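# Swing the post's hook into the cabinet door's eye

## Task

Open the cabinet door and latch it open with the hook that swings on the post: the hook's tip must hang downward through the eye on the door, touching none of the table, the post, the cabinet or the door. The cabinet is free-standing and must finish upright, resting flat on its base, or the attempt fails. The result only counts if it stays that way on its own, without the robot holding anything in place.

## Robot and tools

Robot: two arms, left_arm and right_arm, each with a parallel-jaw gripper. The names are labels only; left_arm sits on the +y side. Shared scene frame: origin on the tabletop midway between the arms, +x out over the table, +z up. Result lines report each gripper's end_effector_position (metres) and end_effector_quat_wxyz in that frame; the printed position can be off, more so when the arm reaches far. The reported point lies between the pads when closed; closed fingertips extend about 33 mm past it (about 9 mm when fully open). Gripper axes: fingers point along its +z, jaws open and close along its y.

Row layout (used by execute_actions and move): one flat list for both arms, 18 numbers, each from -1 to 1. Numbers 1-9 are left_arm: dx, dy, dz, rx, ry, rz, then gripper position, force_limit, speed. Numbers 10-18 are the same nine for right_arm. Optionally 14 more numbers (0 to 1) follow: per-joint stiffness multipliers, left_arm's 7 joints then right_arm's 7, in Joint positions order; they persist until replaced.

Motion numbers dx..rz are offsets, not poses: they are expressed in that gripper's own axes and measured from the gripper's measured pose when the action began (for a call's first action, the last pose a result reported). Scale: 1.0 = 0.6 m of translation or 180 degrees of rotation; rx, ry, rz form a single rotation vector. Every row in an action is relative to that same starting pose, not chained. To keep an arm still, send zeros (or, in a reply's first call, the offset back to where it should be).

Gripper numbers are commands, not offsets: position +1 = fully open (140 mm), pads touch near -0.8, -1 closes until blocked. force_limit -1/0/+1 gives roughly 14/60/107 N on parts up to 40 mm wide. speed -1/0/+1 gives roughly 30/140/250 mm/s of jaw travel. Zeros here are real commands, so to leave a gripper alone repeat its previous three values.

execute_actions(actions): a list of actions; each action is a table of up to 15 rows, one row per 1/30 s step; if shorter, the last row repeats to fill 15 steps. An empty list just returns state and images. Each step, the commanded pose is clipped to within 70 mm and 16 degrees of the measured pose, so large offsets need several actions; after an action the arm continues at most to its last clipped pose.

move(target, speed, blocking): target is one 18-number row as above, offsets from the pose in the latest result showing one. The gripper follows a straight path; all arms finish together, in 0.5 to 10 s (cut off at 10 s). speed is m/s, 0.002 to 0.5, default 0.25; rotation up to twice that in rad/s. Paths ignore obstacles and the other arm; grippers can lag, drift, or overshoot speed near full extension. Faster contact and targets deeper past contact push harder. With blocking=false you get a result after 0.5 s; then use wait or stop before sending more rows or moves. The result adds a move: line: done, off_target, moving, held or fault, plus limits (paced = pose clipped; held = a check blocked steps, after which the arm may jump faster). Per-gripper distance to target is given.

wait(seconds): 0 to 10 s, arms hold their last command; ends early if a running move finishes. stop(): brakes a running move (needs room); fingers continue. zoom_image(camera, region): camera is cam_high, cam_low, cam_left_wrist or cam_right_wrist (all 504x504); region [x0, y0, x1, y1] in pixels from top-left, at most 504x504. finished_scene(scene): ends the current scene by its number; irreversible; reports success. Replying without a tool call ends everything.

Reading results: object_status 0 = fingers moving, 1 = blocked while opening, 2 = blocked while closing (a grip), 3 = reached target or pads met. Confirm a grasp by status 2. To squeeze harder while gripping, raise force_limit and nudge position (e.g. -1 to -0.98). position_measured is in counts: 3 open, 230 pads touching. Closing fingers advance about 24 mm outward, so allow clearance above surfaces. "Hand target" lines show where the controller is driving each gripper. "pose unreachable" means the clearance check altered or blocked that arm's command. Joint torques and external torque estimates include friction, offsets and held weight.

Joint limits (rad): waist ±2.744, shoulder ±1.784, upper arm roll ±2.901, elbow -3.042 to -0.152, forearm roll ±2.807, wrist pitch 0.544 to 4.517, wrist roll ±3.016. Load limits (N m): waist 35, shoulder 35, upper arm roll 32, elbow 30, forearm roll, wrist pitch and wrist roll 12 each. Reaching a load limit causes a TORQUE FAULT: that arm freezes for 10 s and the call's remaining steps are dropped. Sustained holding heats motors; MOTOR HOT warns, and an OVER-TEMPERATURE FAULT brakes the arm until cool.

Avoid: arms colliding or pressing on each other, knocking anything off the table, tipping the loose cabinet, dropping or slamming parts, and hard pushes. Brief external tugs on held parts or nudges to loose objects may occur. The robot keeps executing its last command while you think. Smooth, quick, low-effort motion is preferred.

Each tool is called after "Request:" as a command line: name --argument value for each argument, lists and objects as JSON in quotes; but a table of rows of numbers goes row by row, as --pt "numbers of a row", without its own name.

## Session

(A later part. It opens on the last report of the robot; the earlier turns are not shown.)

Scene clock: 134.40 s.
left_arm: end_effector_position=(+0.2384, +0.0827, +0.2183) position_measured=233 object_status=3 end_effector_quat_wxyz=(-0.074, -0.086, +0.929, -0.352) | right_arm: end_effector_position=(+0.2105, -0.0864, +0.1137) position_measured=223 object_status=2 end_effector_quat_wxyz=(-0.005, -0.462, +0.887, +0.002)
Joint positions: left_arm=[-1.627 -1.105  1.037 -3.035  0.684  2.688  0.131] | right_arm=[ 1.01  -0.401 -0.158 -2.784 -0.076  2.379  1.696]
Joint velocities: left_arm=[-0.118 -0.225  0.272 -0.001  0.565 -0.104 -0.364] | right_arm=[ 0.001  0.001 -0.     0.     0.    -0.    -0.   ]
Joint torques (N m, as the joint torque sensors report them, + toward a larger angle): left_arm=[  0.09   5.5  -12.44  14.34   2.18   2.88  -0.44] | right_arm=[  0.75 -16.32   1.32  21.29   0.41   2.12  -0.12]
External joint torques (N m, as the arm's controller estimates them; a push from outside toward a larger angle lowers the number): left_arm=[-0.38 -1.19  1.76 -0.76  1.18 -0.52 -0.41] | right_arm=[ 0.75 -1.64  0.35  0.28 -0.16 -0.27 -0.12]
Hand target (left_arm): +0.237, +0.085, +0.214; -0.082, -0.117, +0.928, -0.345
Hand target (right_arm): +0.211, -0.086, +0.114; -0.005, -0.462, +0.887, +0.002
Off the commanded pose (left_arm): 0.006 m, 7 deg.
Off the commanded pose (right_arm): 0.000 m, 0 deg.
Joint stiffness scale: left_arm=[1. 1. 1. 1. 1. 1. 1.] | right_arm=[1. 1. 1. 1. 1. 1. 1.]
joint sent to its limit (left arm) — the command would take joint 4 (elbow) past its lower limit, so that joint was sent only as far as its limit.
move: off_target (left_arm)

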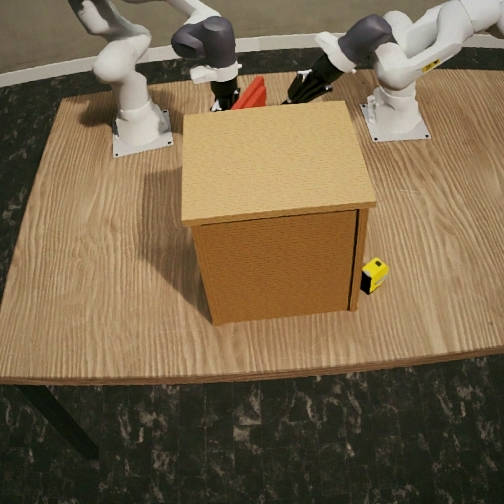

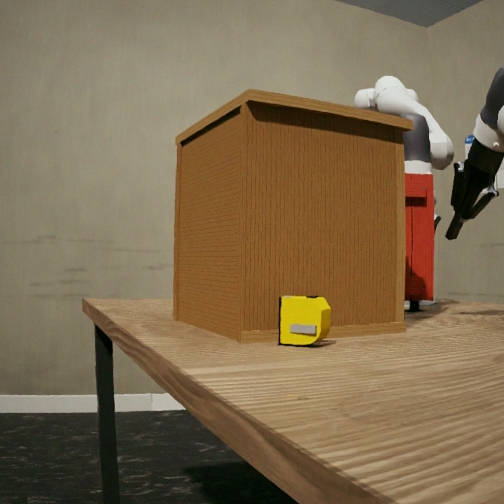

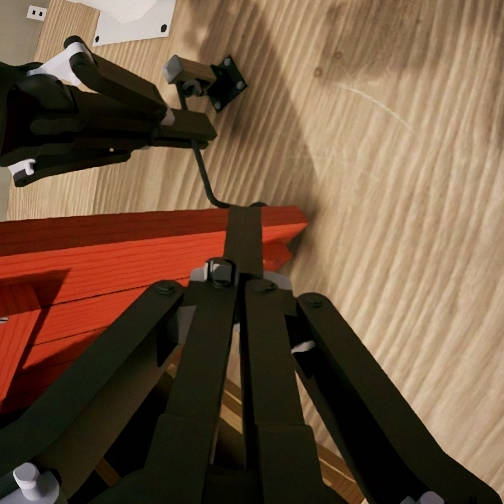

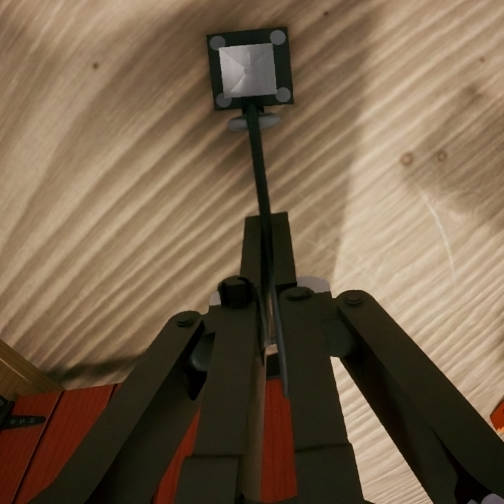

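Request:
move --target '[0.03,-0.02,-0.04,-0.09,0.03,-0.1,-1,0,1,0,-0.002,0.012,0,0,0,-1,-1,-0.5]' --speed 0.12

Request:
zoom_image --camera "cam_right_wrist" --region '[200, 290, 360, 450]'

Request:
zoom_image --camera "cam_left_wrist" --region '[90, 80, 290, 240]'

Scene clock: 154.63 s.
left_arm: end_effector_position=(+0.2253, +0.0854, +0.2469) position_measured=233 object_status=3 end_effector_quat_wxyz=(-0.183, -0.198, +0.940, -0.209) | right_arm: end_effector_position=(+0.2112, -0.0850, +0.1087) position_measured=223 object_status=2 end_effector_quat_wxyz=(-0.004, -0.462, +0.887, +0.003)
Joint positions: left_arm=[-1.822 -1.028  0.93  -2.752  0.373  2.286 -0.09 ] | right_arm=[ 1.01  -0.387 -0.158 -2.789 -0.075  2.401  1.696]
Joint velocities: left_arm=[-0.     0.003 -0.002  0.001 -0.01  -0.008 -0.005] | right_arm=[-0.001  0.001 -0.    -0.001  0.001  0.    -0.002]
Joint torques (N m, as the joint torque sensors report them, + toward a larger angle): left_arm=[  0.32   5.86 -17.15  18.6   -0.47   2.51  -0.26] | right_arm=[  0.67 -14.42  -0.74  19.09   0.48   2.51  -0.35]
External joint torques (N m, as the arm's controller estimates them; a push from outside toward a larger angle lowers the number): left_arm=[ 0.34  0.58 -1.2   0.43 -1.1  -0.49 -0.25] | right_arm=[ 0.75  0.6  -1.59 -1.74 -0.08  0.12 -0.35]
Hand target (left_arm): +0.224, +0.086, +0.247; -0.185, -0.201, +0.939, -0.207
Hand target (right_arm): +0.211, -0.087, +0.106; -0.006, -0.462, +0.887, +0.002
Off the commanded pose (left_arm): 0.003 m, 1 deg.
Off the commanded pose (right_arm): 0.003 m, 0 deg.
Joint stiffness scale: left_arm=[1. 1. 1. 1. 1. 1. 1.] | right_arm=[1. 1. 1. 1. 1. 1. 1.]
move: done

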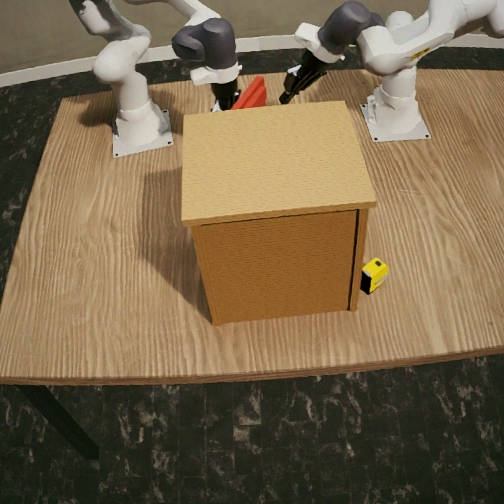

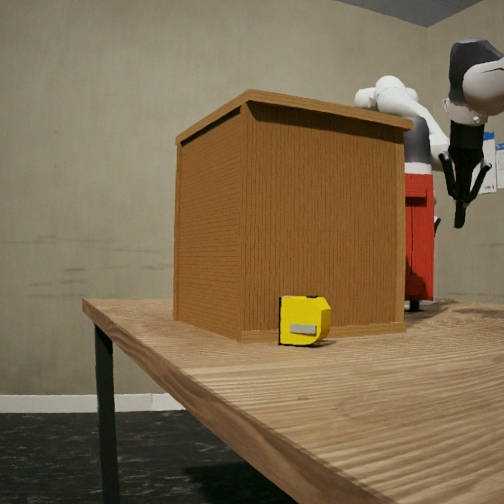

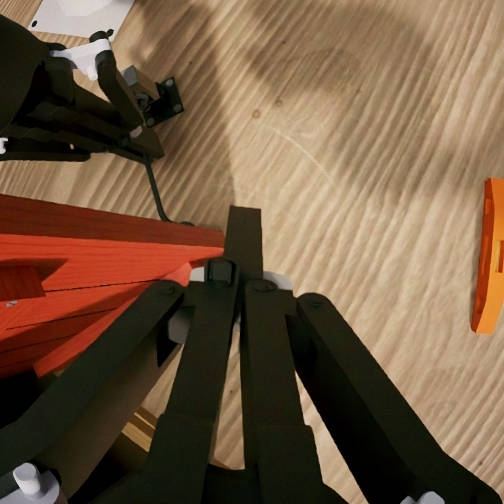

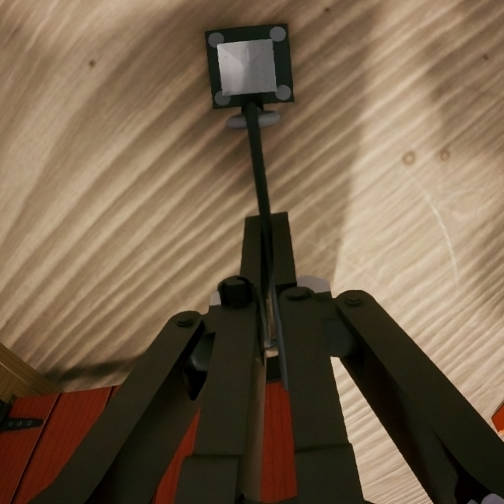

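Region (200, 290, 360, 450) of cam_right_wrist's 504x504 image, scaled by 3.150, with more detail than that image has.

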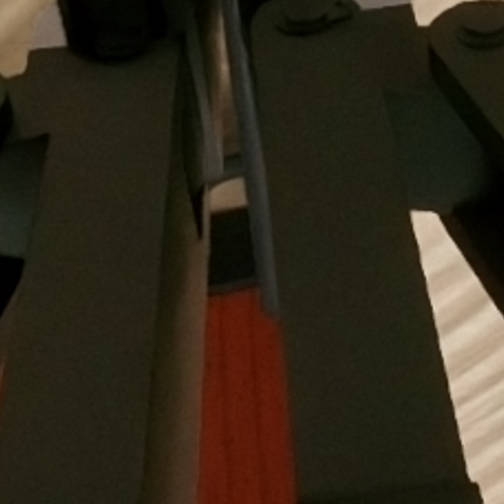

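Region (90, 80, 290, 240) of cam_left_wrist's 504x504 image, scaled by 2.520, with more detail than that image has; it fills the top 403 rows of this view, and the rest is white.

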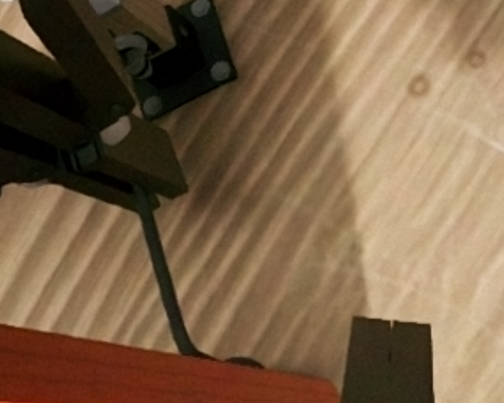

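Request:
move --target '[0.03,0,0,0,-0.16,0,-1,0,1,-0.002,0,0.02,0,0,0,-1,-1,-0.5]' --speed 0.14

Request:
zoom_image --camera "cam_right_wrist" --region '[200, 290, 360, 450]'

Request:
zoom_image --camera "cam_left_wrist" --region '[90, 60, 290, 240]'

Scene clock: 167.73 s.
left_arm: end_effector_position=(+0.2055, +0.0779, +0.2543) position_measured=233 object_status=3 end_effector_quat_wxyz=(+0.056, -0.230, +0.959, -0.154) | right_arm: end_effector_position=(+0.2122, -0.0825, +0.1003) position_measured=223 object_status=2 end_effector_quat_wxyz=(-0.002, -0.462, +0.887, +0.003)
Joint positions: left_arm=[-1.571 -0.781  0.267 -2.76   0.386  2.282 -0.42 ] | right_arm=[ 1.011 -0.359 -0.158 -2.792 -0.073  2.435  1.696]
Joint velocities: left_arm=[ 0.006  0.001 -0.006  0.001 -0.006  0.    -0.022] | right_arm=[ 0.001  0.    -0.    -0.002  0.002 -0.     0.001]
Joint torques (N m, as the joint torque sensors report them, + toward a larger angle): left_arm=[ 2.3  -4.91 -5.64 24.96 -0.31  2.59 -0.22] | right_arm=[  1.66 -12.27  -0.27  17.38   0.81   3.43  -0.3 ]
External joint torques (N m, as the arm's controller estimates them; a push from outside toward a larger angle lowers the number): left_arm=[ 2.34  0.63 -0.84  0.48 -1.07 -0.47 -0.2 ] | right_arm=[ 1.62  3.35 -1.17 -3.06  0.28  1.02 -0.3 ]
Hand target (left_arm): +0.206, +0.078, +0.254; +0.055, -0.238, +0.957, -0.153
Hand target (right_arm): +0.211, -0.084, +0.097; -0.004, -0.462, +0.887, +0.003
Off the commanded pose (left_arm): 0.005 m, 2 deg.
Off the commanded pose (right_arm): 0.004 m, 0 deg.
Joint stiffness scale: left_arm=[1. 1. 1. 1. 1. 1. 1.] | right_arm=[1. 1. 1. 1. 1. 1. 1.]
move: off_target (left_arm, right_arm)

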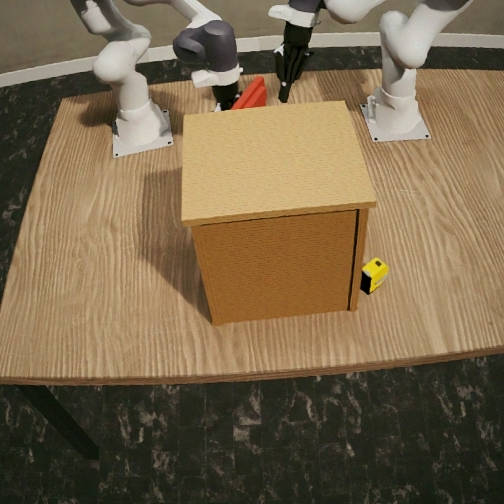

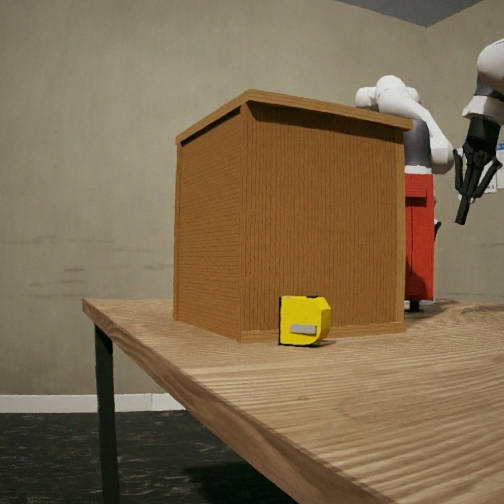

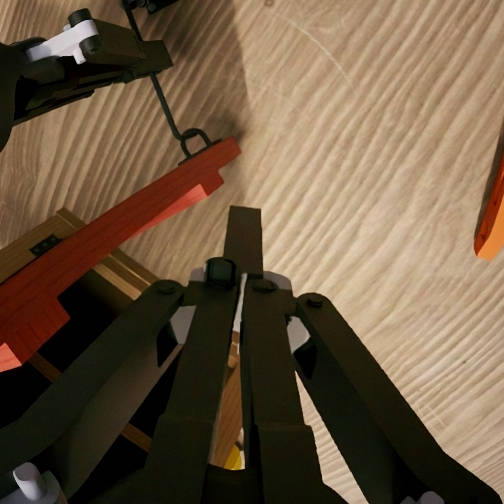

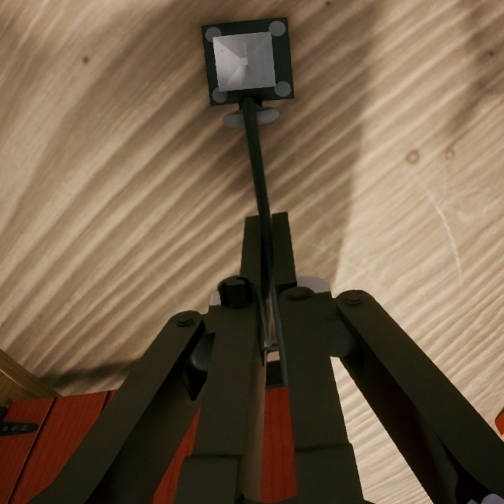

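Region (200, 290, 360, 450) of cam_right_wrist's 504x504 image, scaled by 3.150, with more detail than that image has.

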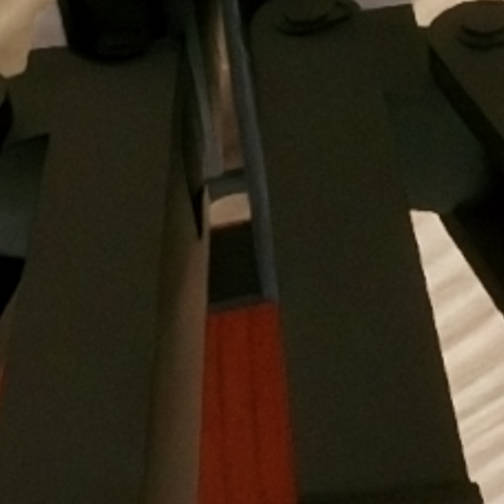

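Region (90, 60, 290, 240) of cam_left_wrist's 504x504 image, scaled by 2.520, with more detail than that image has; it fills the top 454 rows of this view, and the rest is white.

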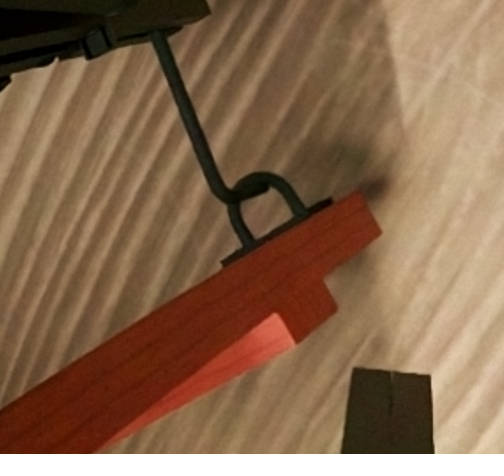

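Request:
move --target '[-0.135,-0.05,0.091,0.146,0.087,0.134,-1,0,1,0,-0.003,-0.014,0,0,0,-1,-1,-0.5]' --speed 0.15

Scene clock: 195.37 s.
left_arm: end_effector_position=(+0.3054, +0.0802, +0.2166) position_measured=233 object_status=3 end_effector_quat_wxyz=(+0.010, +0.002, +0.925, -0.380) | right_arm: end_effector_position=(+0.2116, -0.0839, +0.1067) position_measured=223 object_status=2 end_effector_quat_wxyz=(-0.004, -0.461, +0.887, +0.003)
Joint positions: left_arm=[-1.7   -1.097  1.241 -2.938  0.976  2.743  0.26 ] | right_arm=[ 1.01  -0.378 -0.158 -2.787 -0.073  2.409  1.696]
Joint velocities: left_arm=[-0.002 -0.002  0.001  0.001  0.004 -0.007  0.025] | right_arm=[ 0.     0.     0.001  0.    -0.    -0.001  0.001]
Joint torques (N m, as the joint torque sensors report them, + toward a larger angle): left_arm=[ -1.51   5.98 -14.78  12.47   1.9    3.04   0.33] | right_arm=[ -1.84 -18.65   0.72  22.66  -0.47   1.73  -0.19]
External joint torques (N m, as the arm's controller estimates them; a push from outside toward a larger angle lowers the number): left_arm=[-1.51 -1.54  1.69  0.51  0.95 -0.41  0.37] | right_arm=[-1.87 -3.37 -0.23  1.85 -1.02 -0.68 -0.19]
Hand target (left_arm): +0.305, +0.080, +0.216; +0.013, +0.010, +0.925, -0.379
Hand target (right_arm): +0.214, -0.084, +0.109; -0.002, -0.461, +0.887, +0.003
Off the commanded pose (left_arm): 0.008 m, 1 deg.
Off the commanded pose (right_arm): 0.003 m, 0 deg.
Joint stiffness scale: left_arm=[1. 1. 1. 1. 1. 1. 1.] | right_arm=[1. 1. 1. 1. 1. 1. 1.]
move: off_target (left_arm)

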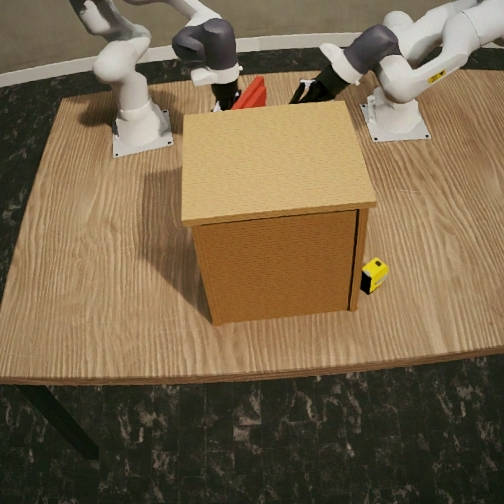

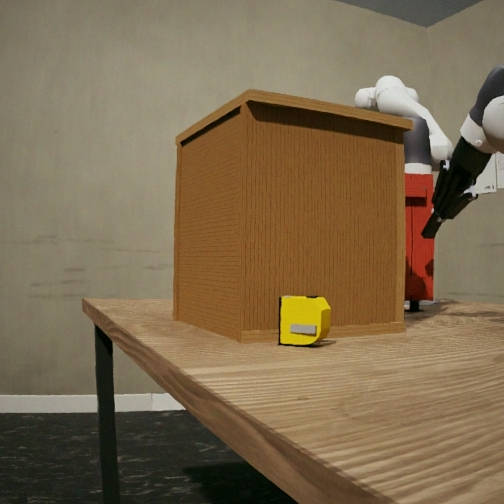

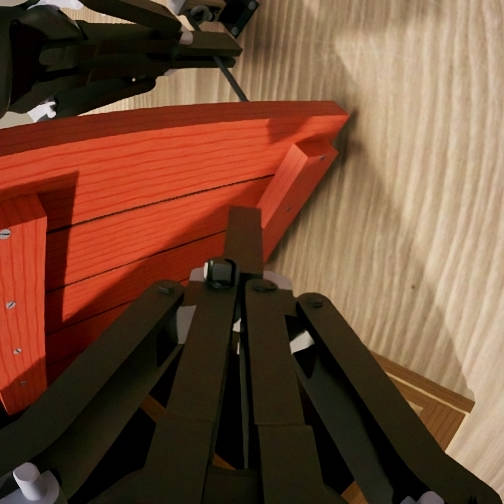

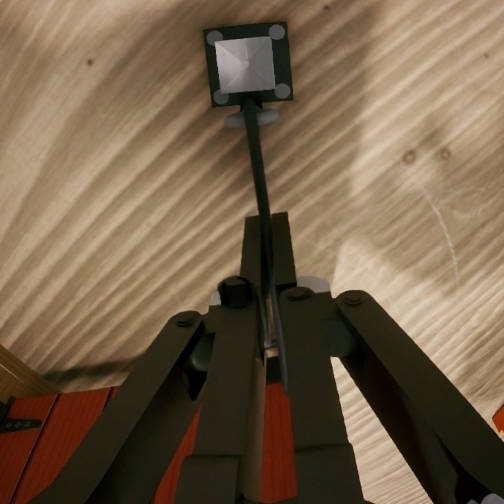

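Request:
move --target '[0.009,-0.034,0.034,0,0,0.003,-1,0,1,0,0,0,0,0,0,-1,-1,-0.5]' --speed 0.03

Request:
zoom_image --camera "cam_right_wrist" --region '[200, 290, 360, 450]'

Request:
move --target '[0.012,-0.021,0.021,0,0,0,-1,0,1,0,0,0,0,0,0,-1,-1,-0.5]' --speed 0.012

Request:
zoom_image --camera "cam_right_wrist" --region '[200, 290, 360, 450]'

Scene clock: 214.73 s.
left_arm: end_effector_position=(+0.2996, +0.0527, +0.2138) position_measured=233 object_status=3 end_effector_quat_wxyz=(+0.013, +0.013, +0.926, -0.378) | right_arm: end_effector_position=(+0.2116, -0.0839, +0.1068) position_measured=223 object_status=2 end_effector_quat_wxyz=(-0.004, -0.461, +0.887, +0.003)
Joint positions: left_arm=[-1.801 -0.97   1.239 -2.9    0.976  2.849  0.205] | right_arm=[ 1.01  -0.379 -0.158 -2.787 -0.073  2.409  1.696]
Joint velocities: left_arm=[-0.001  0.008 -0.002  0.001 -0.002  0.021 -0.02 ] | right_arm=[ 0.    -0.001 -0.001 -0.001 -0.001  0.     0.   ]
Joint torques (N m, as the joint torque sensors report them, + toward a larger angle): left_arm=[ -1.09   6.34 -17.3   14.05  -0.19   3.98  -0.26] | right_arm=[  0.8  -16.34   0.83  20.94   0.5    2.17  -0.09]
External joint torques (N m, as the arm's controller estimates them; a push from outside toward a larger angle lowers the number): left_arm=[-1.14  0.17 -1.44  0.85 -1.06  0.53 -0.22] | right_arm=[ 0.8  -1.17 -0.09  0.23 -0.04 -0.22 -0.09]
Hand target (left_arm): +0.300, +0.051, +0.216; +0.011, +0.007, +0.925, -0.381
Hand target (right_arm): +0.212, -0.084, +0.107; -0.004, -0.461, +0.887, +0.003
Off the commanded pose (left_arm): 0.003 m, 1 deg.
Off the commanded pose (right_arm): 0.000 m, 0 deg.
Joint stiffness scale: left_arm=[1. 1. 1. 1. 1. 1. 1.] | right_arm=[1. 1. 1. 1. 1. 1. 1.]
move: done

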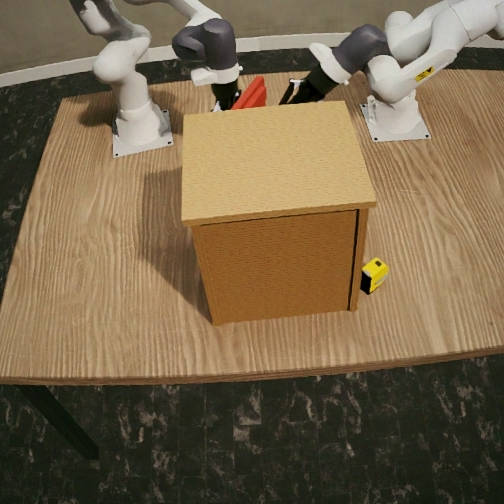

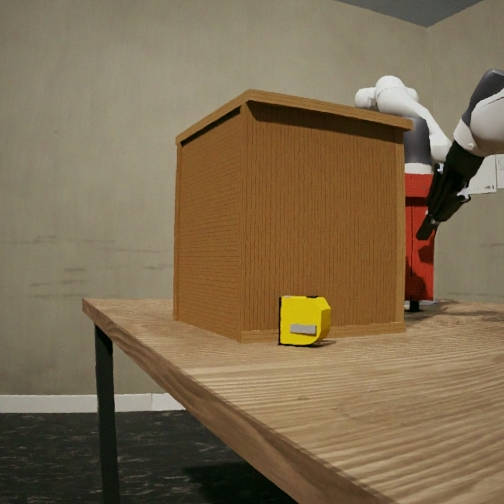

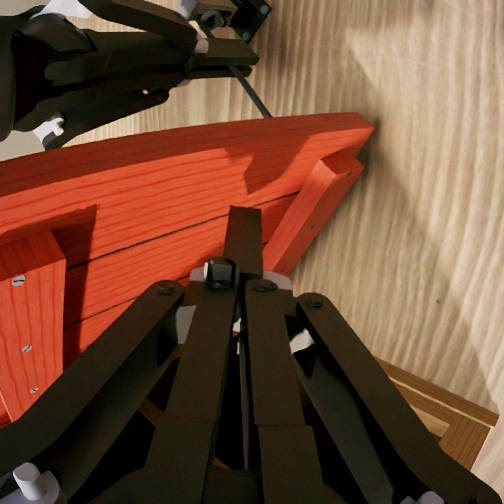

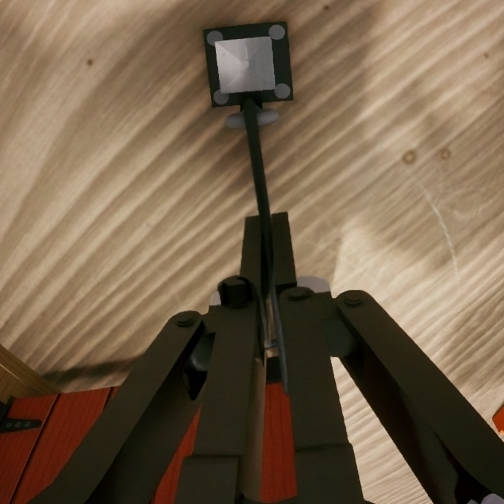

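Region (200, 290, 360, 450) of cam_right_wrist's 504x504 image, scaled by 3.150, with more detail than that image has.

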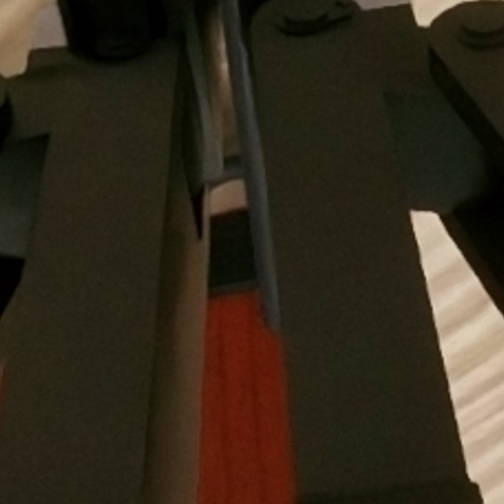

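Scene clock: 216.57 s.
left_arm: end_effector_position=(+0.2920, +0.0365, +0.2111) position_measured=233 object_status=3 end_effector_quat_wxyz=(+0.015, +0.018, +0.927, -0.376) | right_arm: end_effector_position=(+0.2116, -0.0839, +0.1068) position_measured=223 object_status=2 end_effector_quat_wxyz=(-0.004, -0.461, +0.887, +0.003)
Joint positions: left_arm=[-1.855 -0.889  1.232 -2.883  0.974  2.914  0.163] | right_arm=[ 1.01  -0.379 -0.158 -2.787 -0.073  2.409  1.696]
Joint velocities: left_arm=[ 0.     0.008 -0.001  0.001 -0.004  0.015 -0.014] | right_arm=[-0.     0.     0.     0.     0.001 -0.002  0.001]
Joint torques (N m, as the joint torque sensors report them, + toward a larger angle): left_arm=[ -0.91   5.46 -16.69  14.86  -0.23   4.01  -0.34] | right_arm=[  1.13 -16.44   0.74  19.99   0.47   2.21  -0.11]
External joint torques (N m, as the arm's controller estimates them; a push from outside toward a larger angle lowers the number): left_arm=[-0.96  0.45 -1.48  0.85 -1.03  0.54 -0.3 ] | right_arm=[ 1.12 -1.19 -0.19 -0.79 -0.08 -0.2  -0.11]
Hand target (left_arm): +0.292, +0.035, +0.213; +0.013, +0.013, +0.926, -0.378
Hand target (right_arm): +0.212, -0.084, +0.107; -0.004, -0.461, +0.887, +0.003
Off the commanded pose (left_arm): 0.003 m, 1 deg.
Off the commanded pose (right_arm): 0.000 m, 0 deg.
Joint stiffness scale: left_arm=[1. 1. 1. 1. 1. 1. 1.] | right_arm=[1. 1. 1. 1. 1. 1. 1.]
move: done

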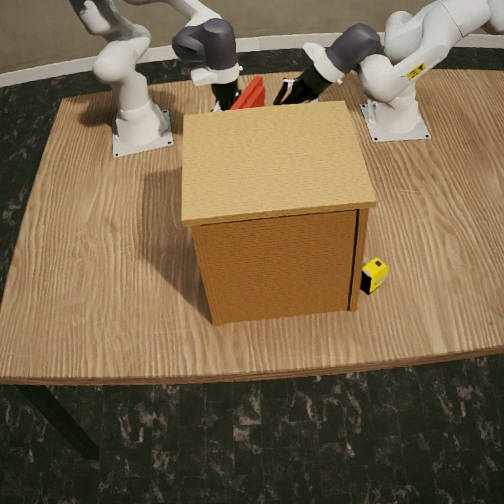

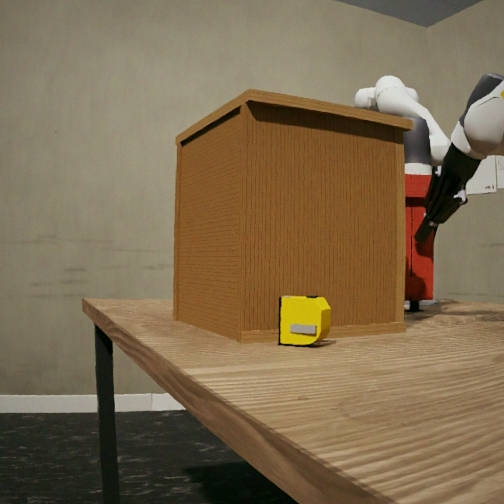

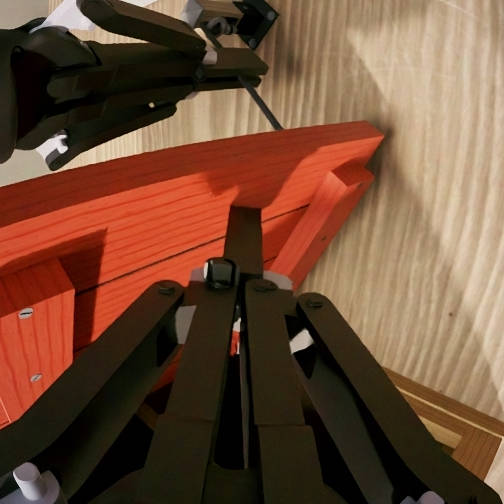

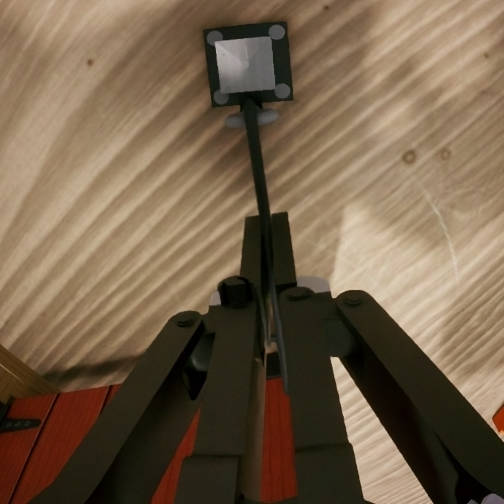

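Region (200, 290, 360, 450) of cam_right_wrist's 504x504 image, scaled by 3.150, with more detail than that image has.

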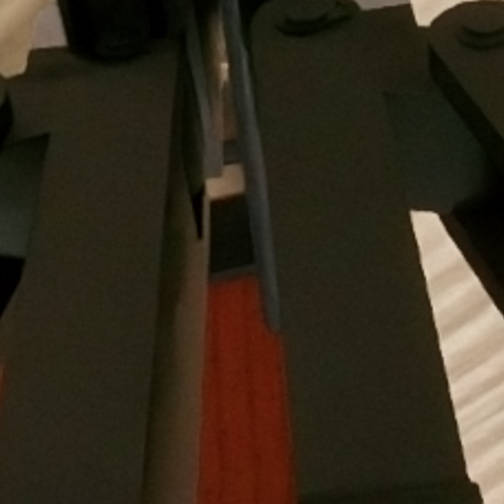

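Moved ~5 mm. Add a little more while lowering.

Request:
move --target '[0.003,-0.006,0.006,0,0,0,-1,0,1,0,-0.004,0.006,0,0,0.005,-1,-1,-0.5]' --speed 0.008

Request:
move --target '[0,0,0,0,0,0,-1,0,1,-0.002,-0.002,0.022,0,0,0,-1,-1,-0.5]' --speed 0.012

Request:
zoom_image --camera "cam_right_wrist" --region '[200, 290, 360, 450]'

Scene clock: 228.90 s.
left_arm: end_effector_position=(+0.2902, +0.0329, +0.2094) position_measured=233 object_status=3 end_effector_quat_wxyz=(+0.016, +0.021, +0.927, -0.374) | right_arm: end_effector_position=(+0.2124, -0.0838, +0.1047) position_measured=223 object_status=2 end_effector_quat_wxyz=(-0.003, -0.458, +0.889, +0.003)
Joint positions: left_arm=[-1.869 -0.867  1.232 -2.878  0.974  2.93   0.157] | right_arm=[ 1.009 -0.372 -0.158 -2.789 -0.073  2.417  1.701]
Joint velocities: left_arm=[ 0.     0.003 -0.    -0.    -0.     0.006 -0.002] | right_arm=[-0.     0.002 -0.     0.    -0.001  0.003  0.004]
Joint torques (N m, as the joint torque sensors report them, + toward a larger angle): left_arm=[ -1.06   4.51 -15.94  14.68  -0.01   4.06  -0.24] | right_arm=[ -0.94 -15.49  -0.32  19.32   0.47   2.74   0.06]
External joint torques (N m, as the arm's controller estimates them; a push from outside toward a larger angle lowers the number): left_arm=[-1.12 -0.27 -0.93  0.51 -0.78  0.58 -0.21] | right_arm=[-0.94 -0.11 -1.23 -1.38 -0.08  0.33  0.06]
Hand target (left_arm): +0.290, +0.031, +0.211; +0.015, +0.018, +0.927, -0.376
Hand target (right_arm): +0.213, -0.085, +0.103; -0.004, -0.454, +0.891, +0.003
Off the commanded pose (left_arm): 0.002 m, 0 deg.
Off the commanded pose (right_arm): 0.002 m, 1 deg.
Joint stiffness scale: left_arm=[1. 1. 1. 1. 1. 1. 1.] | right_arm=[1. 1. 1. 1. 1. 1. 1.]
move: done

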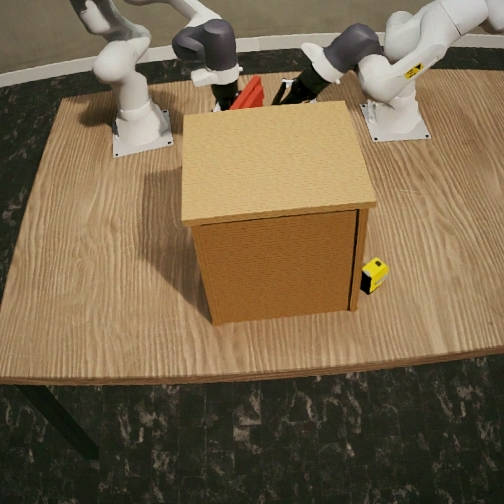

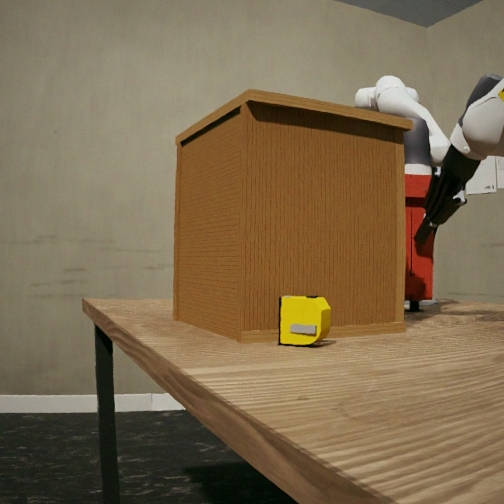

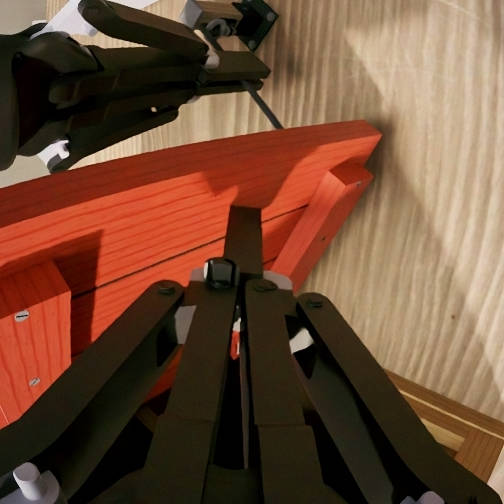

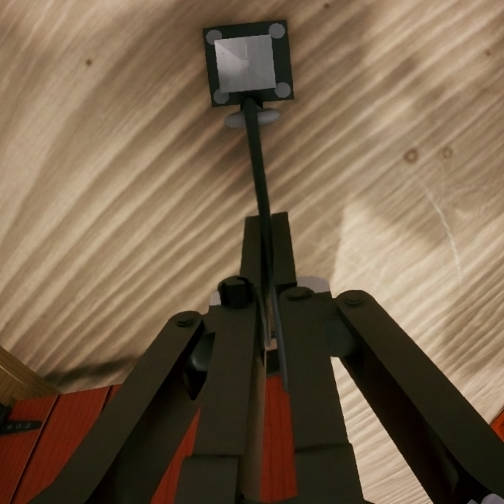

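Scene clock: 230.23 s.
left_arm: end_effector_position=(+0.2902, +0.0329, +0.2094) position_measured=233 object_status=3 end_effector_quat_wxyz=(+0.016, +0.021, +0.927, -0.374) | right_arm: end_effector_position=(+0.2133, -0.0822, +0.0932) position_measured=223 object_status=2 end_effector_quat_wxyz=(-0.003, -0.457, +0.889, +0.003)
Joint positions: left_arm=[-1.869 -0.867  1.232 -2.878  0.974  2.93   0.157] | right_arm=[ 1.01  -0.337 -0.16  -2.794 -0.07   2.458  1.701]
Joint velocities: left_arm=[ 0.002  0.    -0.002 -0.001  0.001 -0.001  0.   ] | right_arm=[ 0.001  0.003 -0.002 -0.001  0.     0.009 -0.   ]
Joint torques (N m, as the joint torque sensors report them, + toward a larger angle): left_arm=[  0.84   4.52 -14.7   13.98   0.7    3.55   0.05] | right_arm=[  1.58 -16.36  -0.33  18.84   0.49   2.56  -0.42]
External joint torques (N m, as the arm's controller estimates them; a push from outside toward a larger angle lowers the number): left_arm=[ 0.82 -0.28  0.35 -0.18 -0.08  0.07  0.09] | right_arm=[ 1.61 -0.13 -1.13 -1.42 -0.03  0.13 -0.42]
Hand target (left_arm): +0.290, +0.033, +0.209; +0.016, +0.021, +0.927, -0.374
Hand target (right_arm): +0.214, -0.083, +0.091; -0.004, -0.459, +0.889, +0.003
Off the commanded pose (left_arm): 0.000 m, 0 deg.
Off the commanded pose (right_arm): 0.002 m, 0 deg.
Joint stiffness scale: left_arm=[1. 1. 1. 1. 1. 1. 1.] | right_arm=[1. 1. 1. 1. 1. 1. 1.]
move: done

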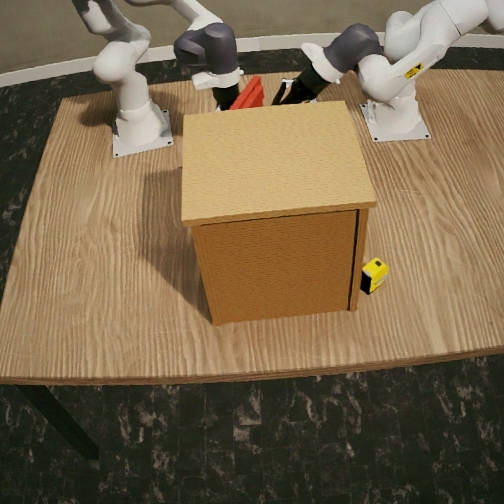

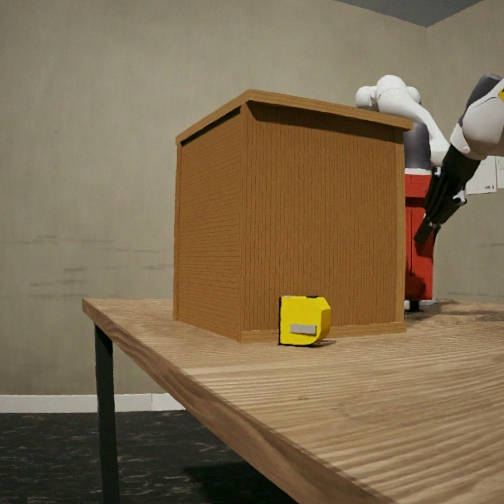

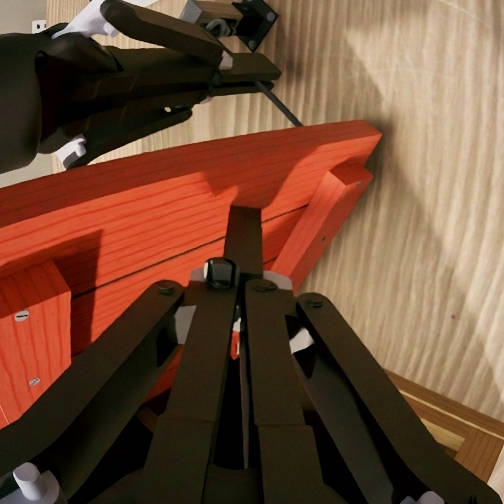

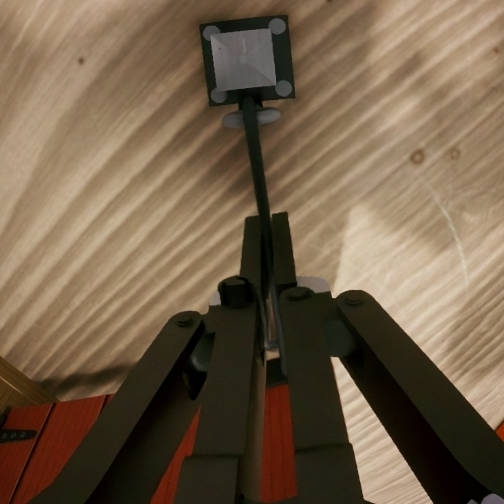

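Region (200, 290, 360, 450) of cam_right_wrist's 504x504 image, scaled by 3.150, with more detail than that image has.

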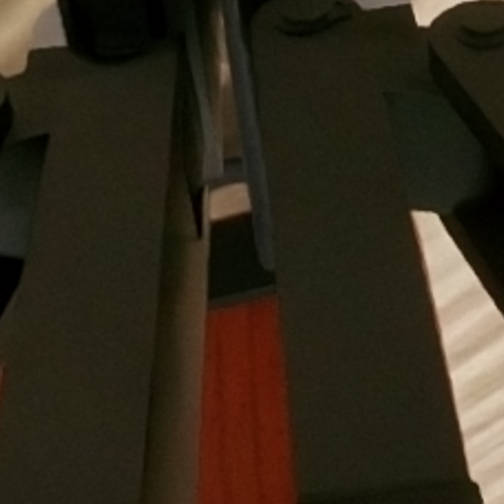

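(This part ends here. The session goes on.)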